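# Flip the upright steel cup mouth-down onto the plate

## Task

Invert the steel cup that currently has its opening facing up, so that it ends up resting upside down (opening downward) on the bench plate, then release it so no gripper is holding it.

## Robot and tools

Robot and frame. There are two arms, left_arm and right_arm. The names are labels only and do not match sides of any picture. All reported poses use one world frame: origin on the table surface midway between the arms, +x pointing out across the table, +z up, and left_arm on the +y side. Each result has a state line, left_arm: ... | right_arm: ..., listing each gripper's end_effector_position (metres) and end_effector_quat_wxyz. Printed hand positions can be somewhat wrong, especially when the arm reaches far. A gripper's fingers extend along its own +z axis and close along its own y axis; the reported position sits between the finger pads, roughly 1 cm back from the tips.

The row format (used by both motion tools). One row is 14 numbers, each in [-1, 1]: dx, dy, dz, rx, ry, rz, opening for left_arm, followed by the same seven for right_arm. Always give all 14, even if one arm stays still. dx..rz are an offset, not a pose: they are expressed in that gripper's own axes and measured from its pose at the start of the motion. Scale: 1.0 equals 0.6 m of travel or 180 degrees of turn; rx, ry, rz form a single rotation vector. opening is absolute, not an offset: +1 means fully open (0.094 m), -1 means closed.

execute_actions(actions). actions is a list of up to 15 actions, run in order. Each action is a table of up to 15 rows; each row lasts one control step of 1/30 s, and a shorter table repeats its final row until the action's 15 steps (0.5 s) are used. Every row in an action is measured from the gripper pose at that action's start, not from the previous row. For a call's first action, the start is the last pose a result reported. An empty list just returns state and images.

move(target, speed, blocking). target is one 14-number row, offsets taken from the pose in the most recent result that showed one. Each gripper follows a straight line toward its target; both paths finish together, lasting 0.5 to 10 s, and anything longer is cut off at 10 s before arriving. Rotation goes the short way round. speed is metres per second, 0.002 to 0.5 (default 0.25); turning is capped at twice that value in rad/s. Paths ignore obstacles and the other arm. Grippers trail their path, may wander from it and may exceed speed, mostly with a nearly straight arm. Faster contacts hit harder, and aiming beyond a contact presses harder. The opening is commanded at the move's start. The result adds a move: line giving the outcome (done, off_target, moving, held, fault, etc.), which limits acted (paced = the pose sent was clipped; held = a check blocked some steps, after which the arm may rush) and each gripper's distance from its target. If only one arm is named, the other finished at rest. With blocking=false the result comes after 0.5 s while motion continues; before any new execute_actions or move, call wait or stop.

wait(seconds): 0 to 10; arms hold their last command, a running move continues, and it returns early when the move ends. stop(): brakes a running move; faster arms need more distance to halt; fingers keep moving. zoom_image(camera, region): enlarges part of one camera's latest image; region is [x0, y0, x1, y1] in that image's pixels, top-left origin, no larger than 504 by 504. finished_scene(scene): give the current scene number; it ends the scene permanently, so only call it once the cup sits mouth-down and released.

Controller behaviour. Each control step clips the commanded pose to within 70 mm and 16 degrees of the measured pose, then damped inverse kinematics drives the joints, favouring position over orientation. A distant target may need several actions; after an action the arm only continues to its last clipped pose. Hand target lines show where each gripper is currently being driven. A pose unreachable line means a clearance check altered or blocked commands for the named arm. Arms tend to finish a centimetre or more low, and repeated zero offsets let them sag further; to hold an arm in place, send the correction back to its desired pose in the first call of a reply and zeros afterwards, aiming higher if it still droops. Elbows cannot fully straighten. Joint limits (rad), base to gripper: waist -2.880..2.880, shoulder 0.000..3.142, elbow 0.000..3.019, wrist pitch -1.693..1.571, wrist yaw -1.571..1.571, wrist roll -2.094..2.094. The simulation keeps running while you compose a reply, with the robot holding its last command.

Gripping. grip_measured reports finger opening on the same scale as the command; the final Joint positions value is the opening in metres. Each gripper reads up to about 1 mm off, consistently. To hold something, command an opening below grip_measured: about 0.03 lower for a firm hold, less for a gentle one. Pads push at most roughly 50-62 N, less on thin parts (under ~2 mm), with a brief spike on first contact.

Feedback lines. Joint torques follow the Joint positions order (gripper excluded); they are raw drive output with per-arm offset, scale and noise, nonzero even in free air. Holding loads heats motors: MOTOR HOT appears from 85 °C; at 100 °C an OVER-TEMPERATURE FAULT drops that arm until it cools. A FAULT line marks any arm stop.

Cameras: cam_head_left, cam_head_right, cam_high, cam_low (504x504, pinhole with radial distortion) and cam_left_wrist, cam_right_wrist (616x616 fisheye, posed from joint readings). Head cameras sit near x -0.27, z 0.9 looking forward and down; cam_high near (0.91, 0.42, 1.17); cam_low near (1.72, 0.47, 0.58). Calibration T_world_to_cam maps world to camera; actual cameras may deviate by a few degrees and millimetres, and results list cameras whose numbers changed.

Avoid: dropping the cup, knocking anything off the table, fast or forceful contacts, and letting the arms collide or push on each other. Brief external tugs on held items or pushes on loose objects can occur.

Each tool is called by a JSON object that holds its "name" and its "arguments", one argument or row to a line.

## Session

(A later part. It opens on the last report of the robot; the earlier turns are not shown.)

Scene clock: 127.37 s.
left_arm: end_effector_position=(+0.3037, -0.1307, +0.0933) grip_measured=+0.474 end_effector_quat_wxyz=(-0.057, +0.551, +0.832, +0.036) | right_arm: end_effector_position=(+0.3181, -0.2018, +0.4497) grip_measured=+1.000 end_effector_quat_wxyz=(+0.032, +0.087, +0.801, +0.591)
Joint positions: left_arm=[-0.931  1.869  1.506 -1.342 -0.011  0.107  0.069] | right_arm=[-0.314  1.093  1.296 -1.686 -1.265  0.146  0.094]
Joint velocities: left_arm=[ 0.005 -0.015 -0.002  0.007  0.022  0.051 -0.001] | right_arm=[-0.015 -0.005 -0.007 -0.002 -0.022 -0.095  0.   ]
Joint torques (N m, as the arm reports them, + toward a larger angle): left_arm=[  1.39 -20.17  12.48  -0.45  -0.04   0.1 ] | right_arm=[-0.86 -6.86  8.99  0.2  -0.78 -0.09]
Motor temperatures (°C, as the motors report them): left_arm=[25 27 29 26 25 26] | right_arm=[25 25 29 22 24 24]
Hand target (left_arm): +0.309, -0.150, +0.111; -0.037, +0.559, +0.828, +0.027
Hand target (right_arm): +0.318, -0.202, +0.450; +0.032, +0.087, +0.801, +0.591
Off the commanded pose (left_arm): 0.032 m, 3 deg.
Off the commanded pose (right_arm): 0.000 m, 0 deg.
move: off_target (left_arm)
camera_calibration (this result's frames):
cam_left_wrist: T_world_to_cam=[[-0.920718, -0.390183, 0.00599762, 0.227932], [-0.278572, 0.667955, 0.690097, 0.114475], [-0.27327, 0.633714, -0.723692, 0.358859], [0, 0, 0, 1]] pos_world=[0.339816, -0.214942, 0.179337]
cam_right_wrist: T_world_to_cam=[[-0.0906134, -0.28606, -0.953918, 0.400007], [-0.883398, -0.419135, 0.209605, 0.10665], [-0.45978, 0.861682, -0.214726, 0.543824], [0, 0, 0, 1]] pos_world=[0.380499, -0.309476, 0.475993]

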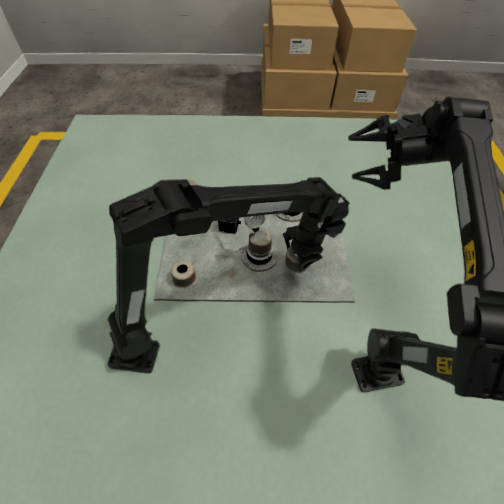

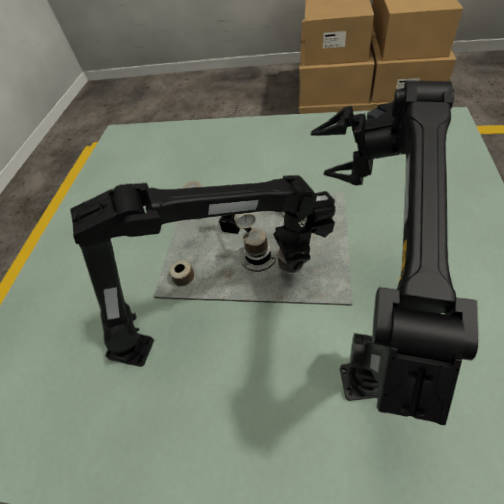

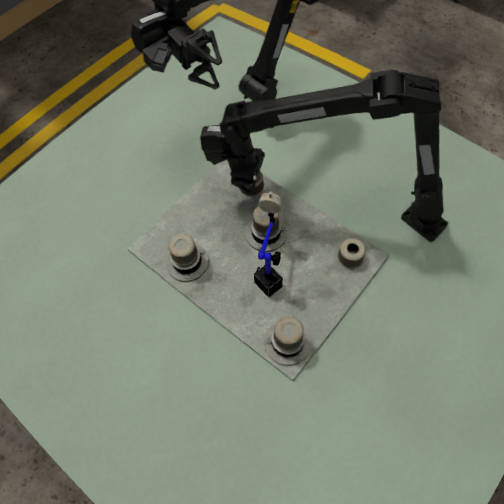

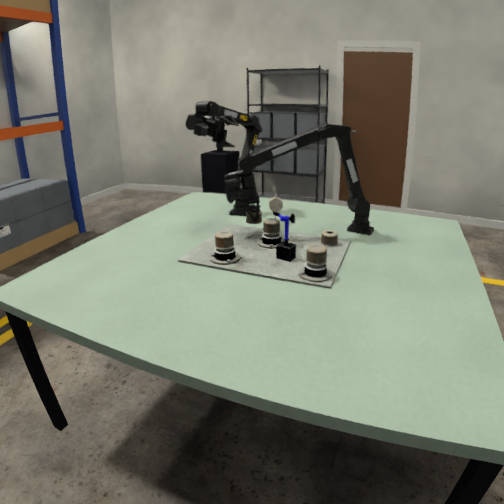

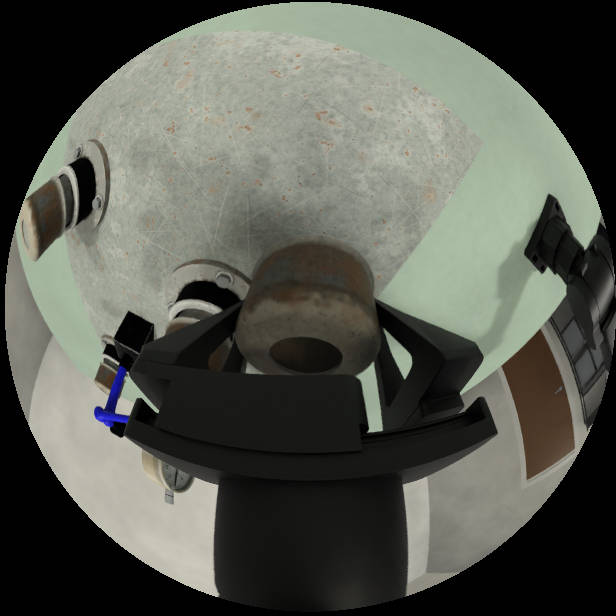

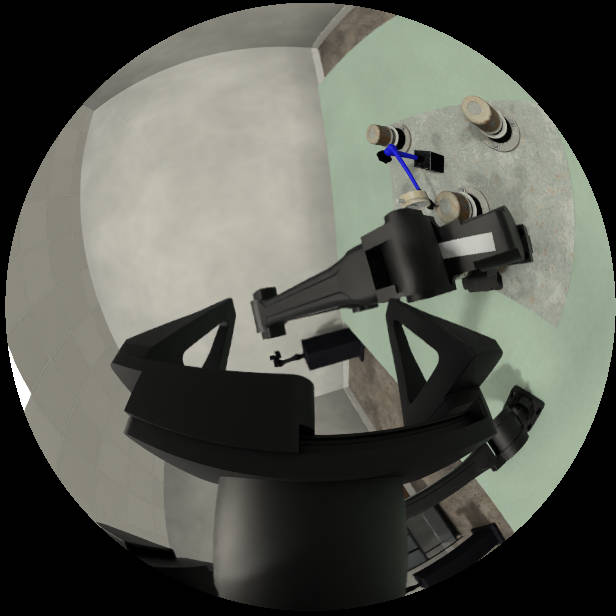

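{"name": "move", "arguments": {
  "target": [-0.11,0.04,0.04,0,0,0,0.4,0,0,0,0,0,0,1],
  "speed": 0.06
}}

Scene clock: 130.93 s.
left_arm: end_effector_position=(+0.3338, -0.1639, +0.0440) grip_measured=+0.474 end_effector_quat_wxyz=(-0.075, +0.551, +0.830, +0.044) | right_arm: end_effector_position=(+0.3181, -0.2018, +0.4497) grip_measured=+1.000 end_effector_quat_wxyz=(+0.032, +0.087, +0.801, +0.591)
Joint positions: left_arm=[-0.914  2.05   1.65  -1.344 -0.012  0.127  0.069] | right_arm=[-0.314  1.093  1.296 -1.686 -1.265  0.146  0.094]
Joint velocities: left_arm=[ 0.015 -0.005 -0.017  0.002 -0.037 -0.022 -0.001] | right_arm=[-0.005  0.015 -0.002 -0.012 -0.066  0.007  0.   ]
Joint torques (N m, as the arm reports them, + toward a larger angle): left_arm=[  3.16 -22.67  12.21  -0.6   -0.04   0.09] | right_arm=[-0.83 -6.86  8.98  0.23 -0.79 -0.09]
Motor temperatures (°C, as the motors report them): left_arm=[25 27 29 26 25 26] | right_arm=[25 25 29 22 24 24]
Hand target (left_arm): +0.349, -0.177, +0.060; -0.056, +0.551, +0.832, +0.036
Hand target (right_arm): +0.318, -0.202, +0.450; +0.032, +0.087, +0.801, +0.591
Off the commanded pose (left_arm): 0.027 m, 2 deg.
Off the commanded pose (right_arm): 0.000 m, 0 deg.
move: off_target (left_arm)
camera_calibration (this result's frames):
cam_left_wrist: T_world_to_cam=[[-0.921388, -0.388441, 0.0125931, 0.243246], [-0.262026, 0.644809, 0.718027, 0.168584], [-0.287031, 0.658282, -0.695901, 0.359875], [0, 0, 0, 1]] pos_world=[0.371593, -0.251117, 0.126326]
cam_right_wrist: T_world_to_cam=[[-0.0906134, -0.28606, -0.953918, 0.400007], [-0.883398, -0.419135, 0.209605, 0.10665], [-0.45978, 0.861682, -0.214726, 0.543824], [0, 0, 0, 1]] pos_world=[0.380499, -0.309476, 0.475993]

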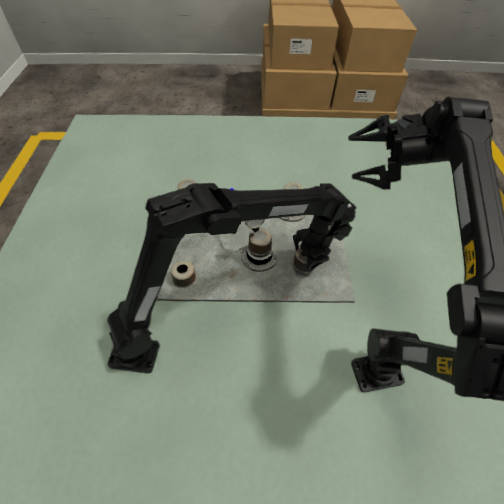

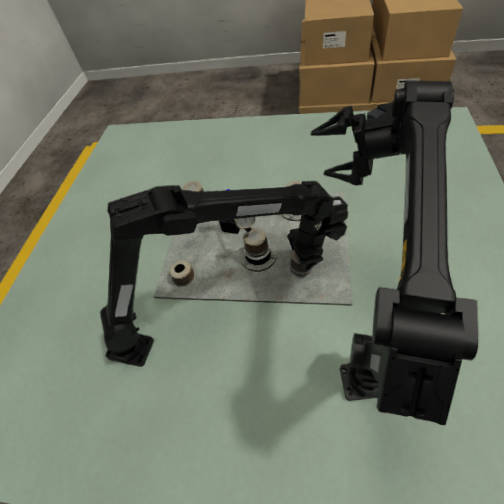

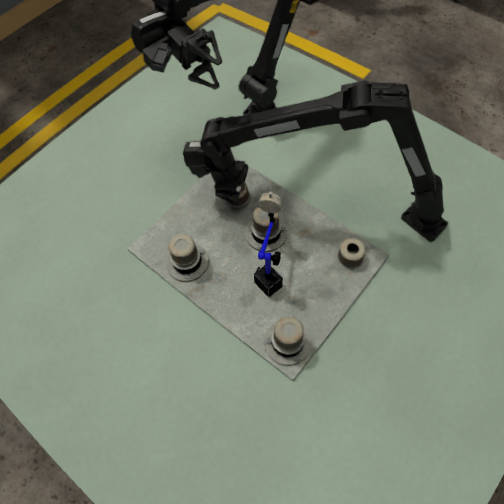

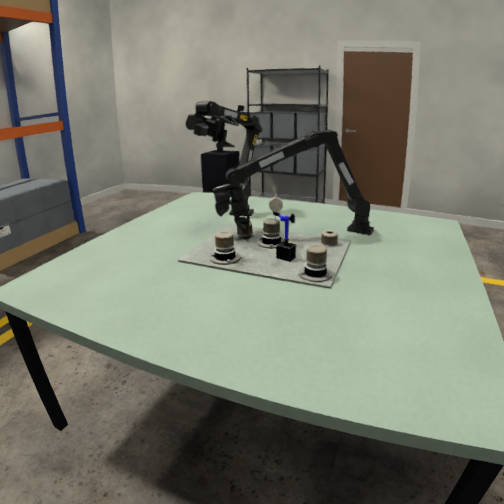

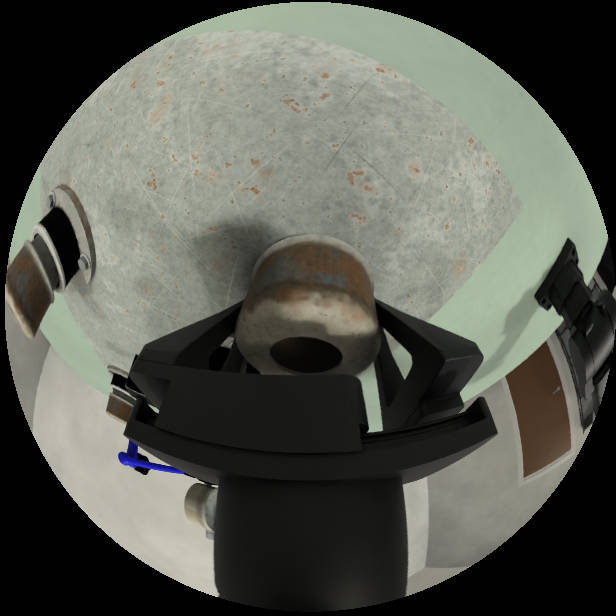

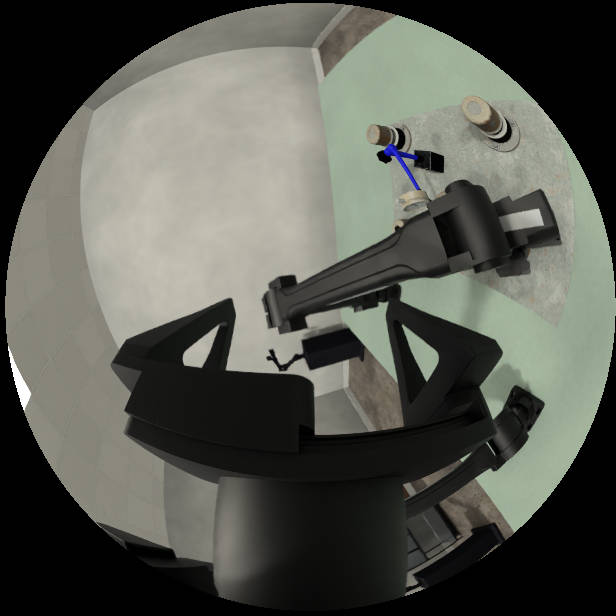

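Nearly touching. Settle, release, lift.

{"name": "move", "arguments": {
  "target": [0,0,0,0,0,0,0.4,0,0,0,0,0,0,1],
  "speed": 0.03
}}

{"name": "move", "arguments": {
  "target": [0,0,0,0,0,0,1,0,0,0,0,0,0,1]
}}

{"name": "move", "arguments": {
  "target": [0,0,-0.18,0,0,0,1,0,0,0,0,0,0,1],
  "speed": 0.12
}}

Scene clock: 135.17 s.
left_arm: end_effector_position=(+0.3328, -0.1621, +0.0423) grip_measured=+0.474 end_effector_quat_wxyz=(-0.077, +0.551, +0.830, +0.045) | right_arm: end_effector_position=(+0.3181, -0.2018, +0.4497) grip_measured=+1.000 end_effector_quat_wxyz=(+0.032, +0.087, +0.801, +0.591)
Joint positions: left_arm=[-0.914  2.05   1.644 -1.344 -0.012  0.128  0.069] | right_arm=[-0.314  1.093  1.296 -1.686 -1.265  0.146  0.094]
Joint velocities: left_arm=[-0.005 -0.005  0.007  0.002  0.051 -0.037  0.001] | right_arm=[-0.015  0.005 -0.012 -0.002 -0.022 -0.066  0.   ]
Joint torques (N m, as the arm reports them, + toward a larger angle): left_arm=[  2.34 -23.14   8.11  -0.14   0.09   0.01] | right_arm=[-0.88 -6.83  8.99  0.22 -0.79 -0.09]
Motor temperatures (°C, as the motors report them): left_arm=[25 27 30 25 25 26] | right_arm=[25 25 29 22 24 24]
Hand target (left_arm): +0.334, -0.164, +0.044; -0.075, +0.551, +0.830, +0.044
Hand target (right_arm): +0.318, -0.202, +0.450; +0.032, +0.087, +0.801, +0.591
Off the commanded pose (left_arm): 0.003 m, 0 deg.
Off the commanded pose (right_arm): 0.000 m, 0 deg.
move: done
camera_calibration (this result's frames):
cam_left_wrist: T_world_to_cam=[[-0.921498, -0.388154, 0.0133413, 0.243052], [-0.259809, 0.641605, 0.721694, 0.16691], [-0.288688, 0.661573, -0.692084, 0.35816], [0, 0, 0, 1]] pos_world=[0.370733, -0.249698, 0.124176]
cam_right_wrist: T_world_to_cam=[[-0.0906134, -0.28606, -0.953918, 0.400007], [-0.883398, -0.419135, 0.209605, 0.10665], [-0.45978, 0.861682, -0.214726, 0.543824], [0, 0, 0, 1]] pos_world=[0.380499, -0.309476, 0.475993]

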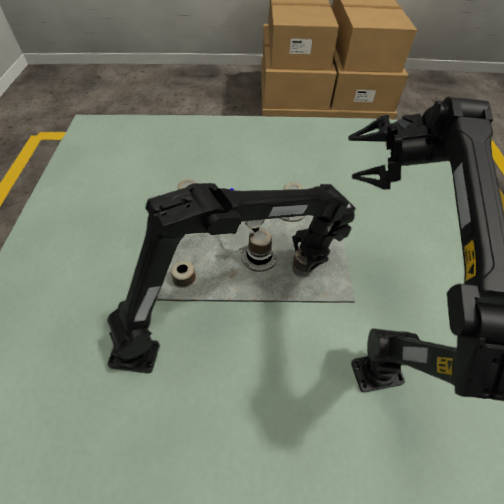

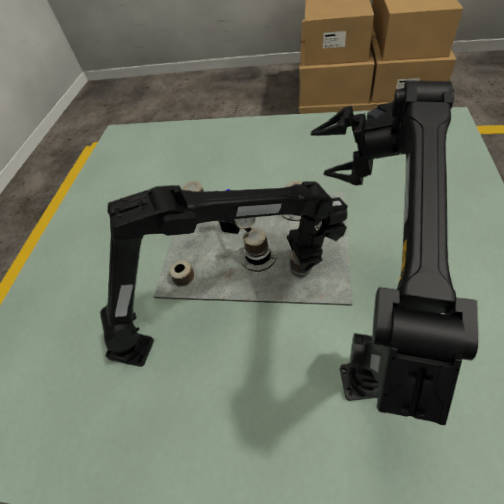

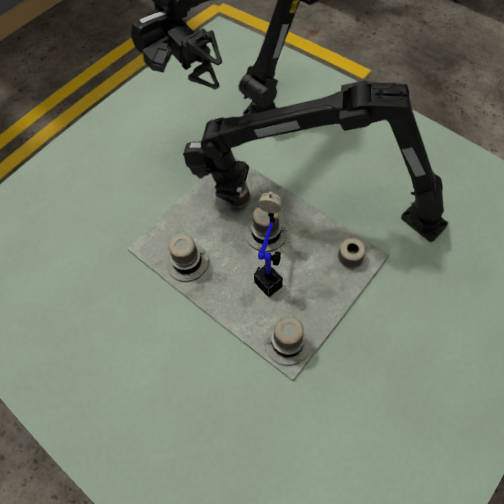

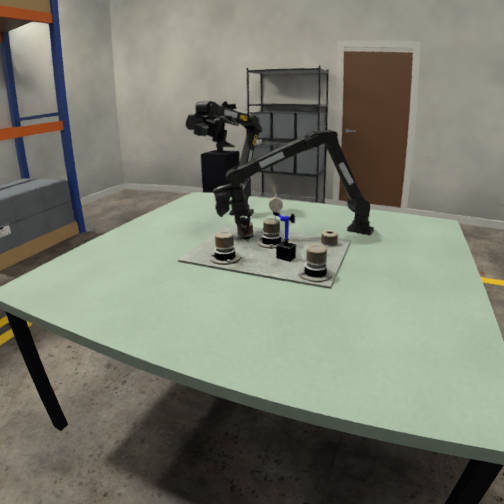

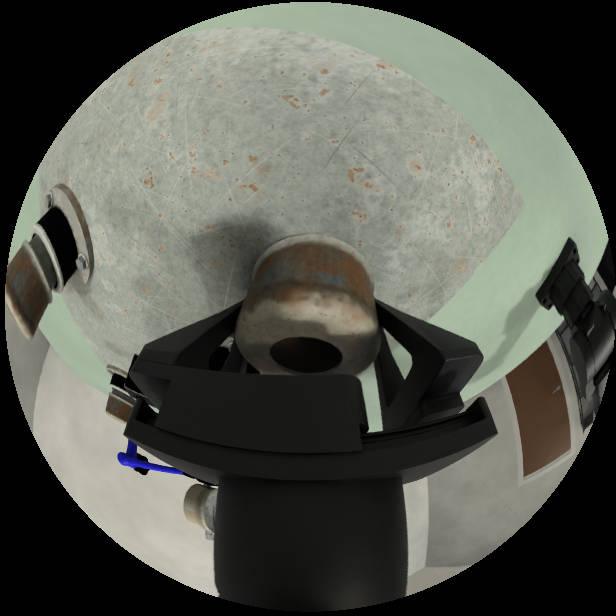

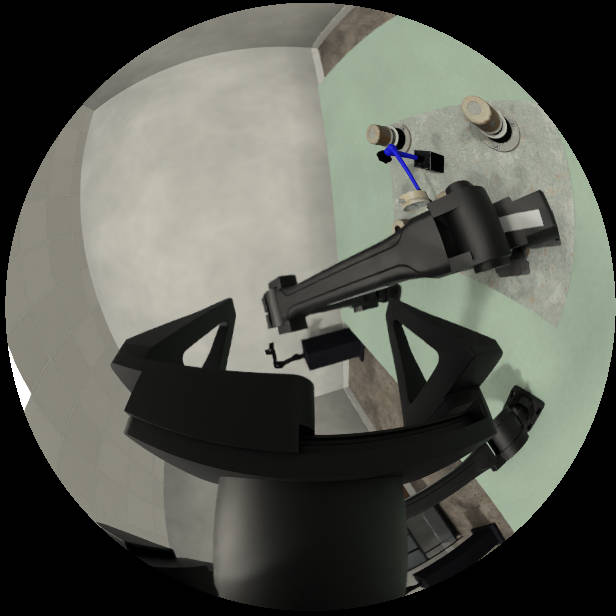

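Scene clock: 135.67 s.
left_arm: end_effector_position=(+0.3326, -0.1619, +0.0421) grip_measured=+1.000 end_effector_quat_wxyz=(-0.078, +0.551, +0.830, +0.045) | right_arm: end_effector_position=(+0.3181, -0.2018, +0.4497) grip_measured=+1.000 end_effector_quat_wxyz=(+0.032, +0.087, +0.801, +0.591)
Joint positions: left_arm=[-0.914  2.05   1.644 -1.344 -0.012  0.128  0.094] | right_arm=[-0.314  1.093  1.296 -1.686 -1.265  0.146  0.094]
Joint velocities: left_arm=[-0.015 -0.005  0.002  0.012 -0.022  0.022  0.   ] | right_arm=[-0.005 -0.005 -0.002 -0.007  0.007 -0.022  0.   ]
Joint torques (N m, as the arm reports them, + toward a larger angle): left_arm=[  2.31 -23.14   7.73  -0.14   0.09   0.02] | right_arm=[-0.88 -6.85  8.98  0.24 -0.79 -0.09]
Motor temperatures (°C, as the motors report them): left_arm=[25 27 29 25 25 26] | right_arm=[25 25 29 22 24 24]
Hand target (left_arm): +0.333, -0.162, +0.042; -0.078, +0.551, +0.830, +0.045
Hand target (right_arm): +0.318, -0.202, +0.450; +0.032, +0.087, +0.801, +0.591
Off the commanded pose (left_arm): 0.000 m, 0 deg.
Off the commanded pose (right_arm): 0.000 m, 0 deg.
move: done
camera_calibration (this result's frames):
cam_left_wrist: T_world_to_cam=[[-0.921493, -0.388163, 0.0134387, 0.24301], [-0.259532, 0.641129, 0.722217, 0.166682], [-0.288954, 0.66203, -0.691536, 0.357923], [0, 0, 0, 1]] pos_world=[0.370614, -0.249493, 0.12387]
cam_right_wrist: T_world_to_cam=[[-0.0906134, -0.28606, -0.953918, 0.400007], [-0.883398, -0.419135, 0.209605, 0.10665], [-0.45978, 0.861682, -0.214726, 0.543824], [0, 0, 0, 1]] pos_world=[0.380499, -0.309476, 0.475993]

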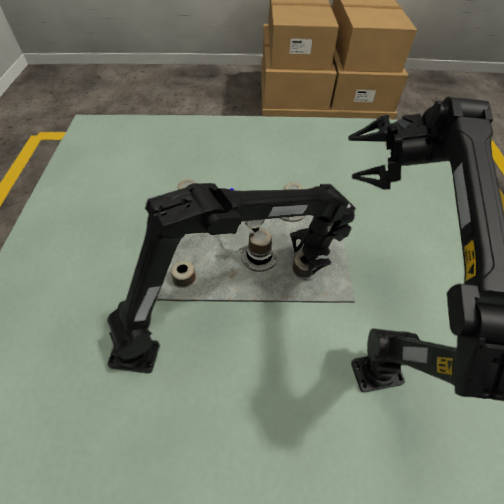

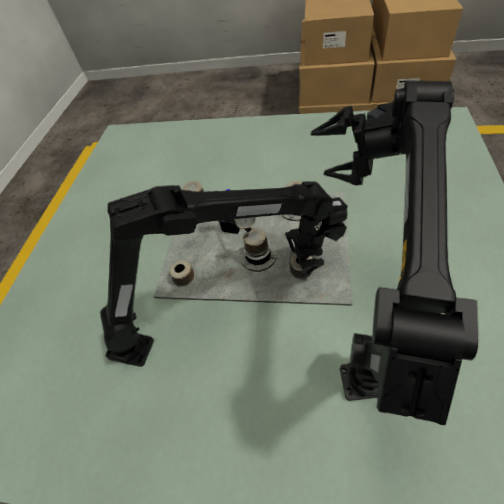

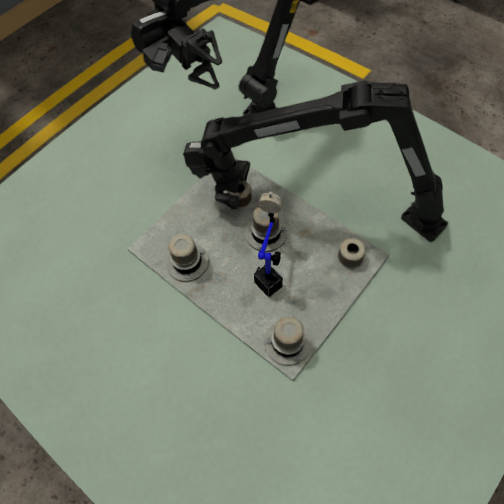

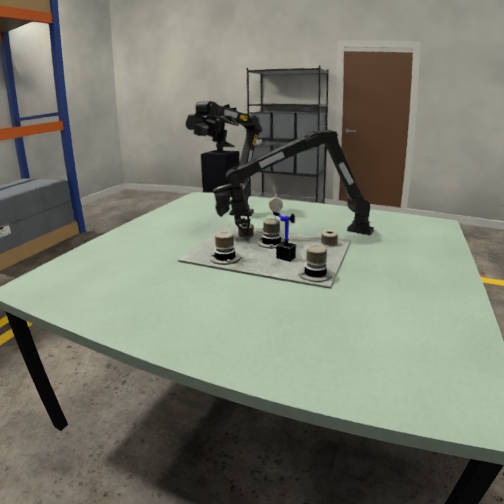

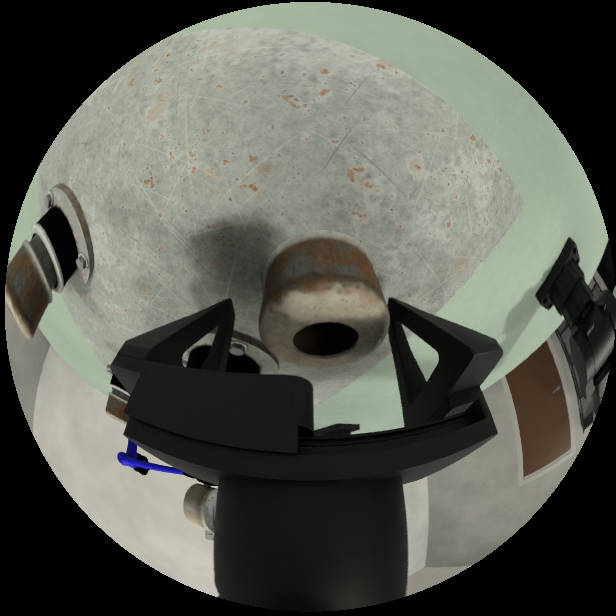

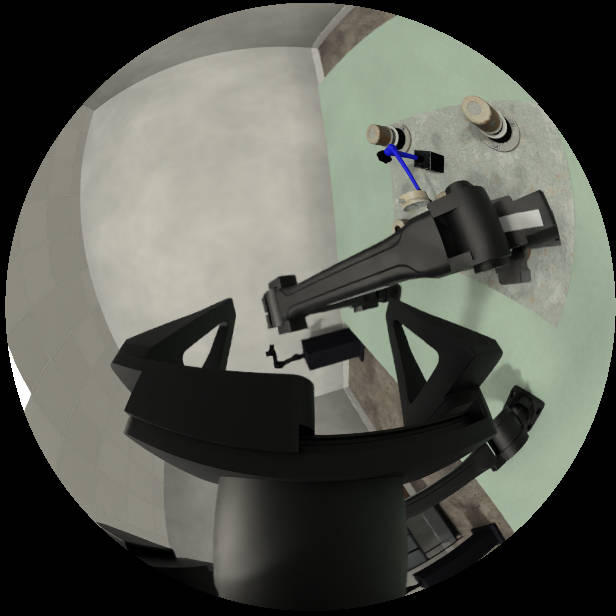

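Scene clock: 136.97 s.
left_arm: end_effector_position=(+0.3368, -0.1690, +0.1261) grip_measured=+1.000 end_effector_quat_wxyz=(-0.099, +0.550, +0.827, +0.056) | right_arm: end_effector_position=(+0.3181, -0.2018, +0.4497) grip_measured=+1.000 end_effector_quat_wxyz=(+0.032, +0.087, +0.801, +0.591)
Joint positions: left_arm=[-0.914  2.036  1.844 -1.605 -0.012  0.128  0.094] | right_arm=[-0.314  1.093  1.296 -1.686 -1.265  0.146  0.094]
Joint velocities: left_arm=[-0.015  0.015 -0.012 -0.002 -0.007  0.007  0.   ] | right_arm=[ 0.005 -0.015  0.007 -0.007 -0.022 -0.081  0.   ]
Joint torques (N m, as the arm reports them, + toward a larger angle): left_arm=[  2.26 -24.77  11.61  -0.65   0.1    0.01] | right_arm=[-0.89 -6.78  9.    0.21 -0.79 -0.09]
Motor temperatures (°C, as the motors report them): left_arm=[25 27 29 25 25 26] | right_arm=[25 25 29 22 24 24]
Hand target (left_arm): +0.342, -0.179, +0.148; -0.078, +0.551, +0.830, +0.045
Hand target (right_arm): +0.318, -0.202, +0.450; +0.032, +0.087, +0.801, +0.591
Off the commanded pose (left_arm): 0.025 m, 3 deg.
Off the commanded pose (right_arm): 0.000 m, 0 deg.
move: off_target (left_arm)
camera_calibration (this result's frames):
cam_left_wrist: T_world_to_cam=[[-0.921105, -0.388829, 0.0194136, 0.241944], [-0.242124, 0.611194, 0.753537, 0.0968004], [-0.304863, 0.689386, -0.657119, 0.427637], [0, 0, 0, 1]] pos_world=[0.376664, -0.259896, 0.203369]
cam_right_wrist: T_world_to_cam=[[-0.0906134, -0.28606, -0.953918, 0.400007], [-0.883398, -0.419135, 0.209605, 0.10665], [-0.45978, 0.861682, -0.214726, 0.543824], [0, 0, 0, 1]] pos_world=[0.380499, -0.309476, 0.475993]

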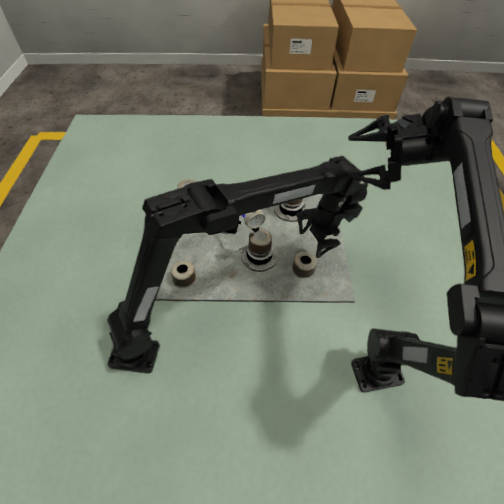

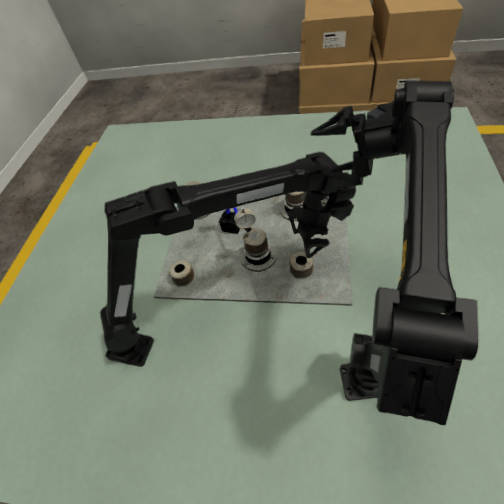

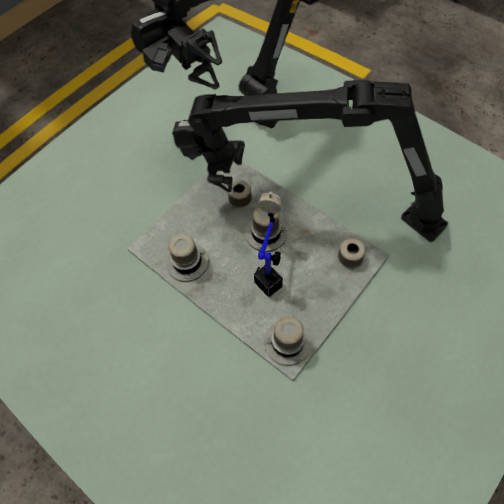

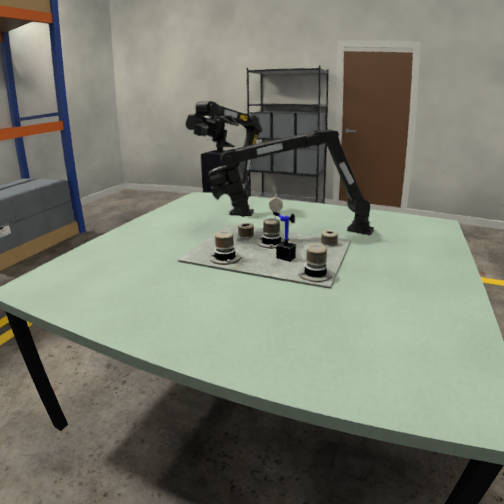

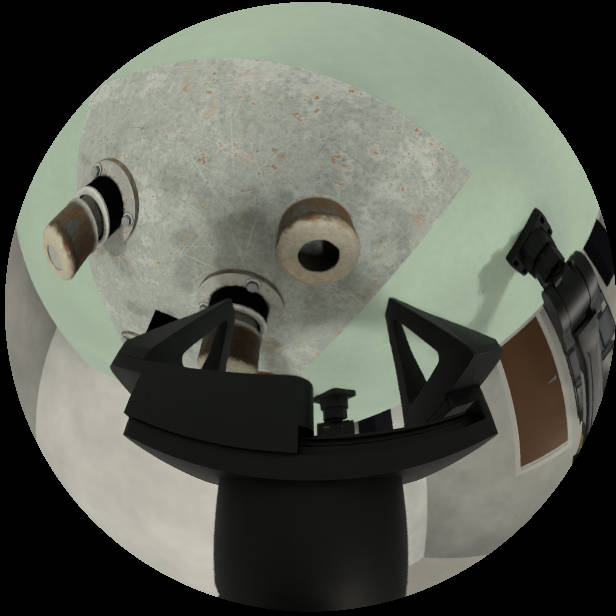

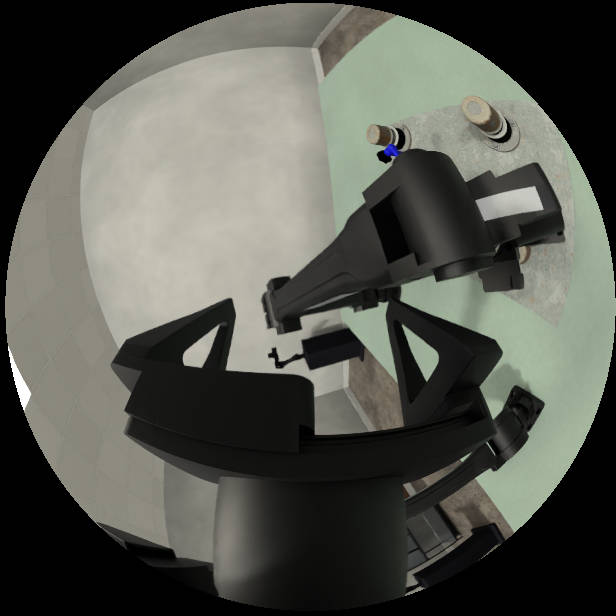

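{"name": "finished_scene", "arguments": {
  "scene": 1
}}

The scene is finished: the task was done.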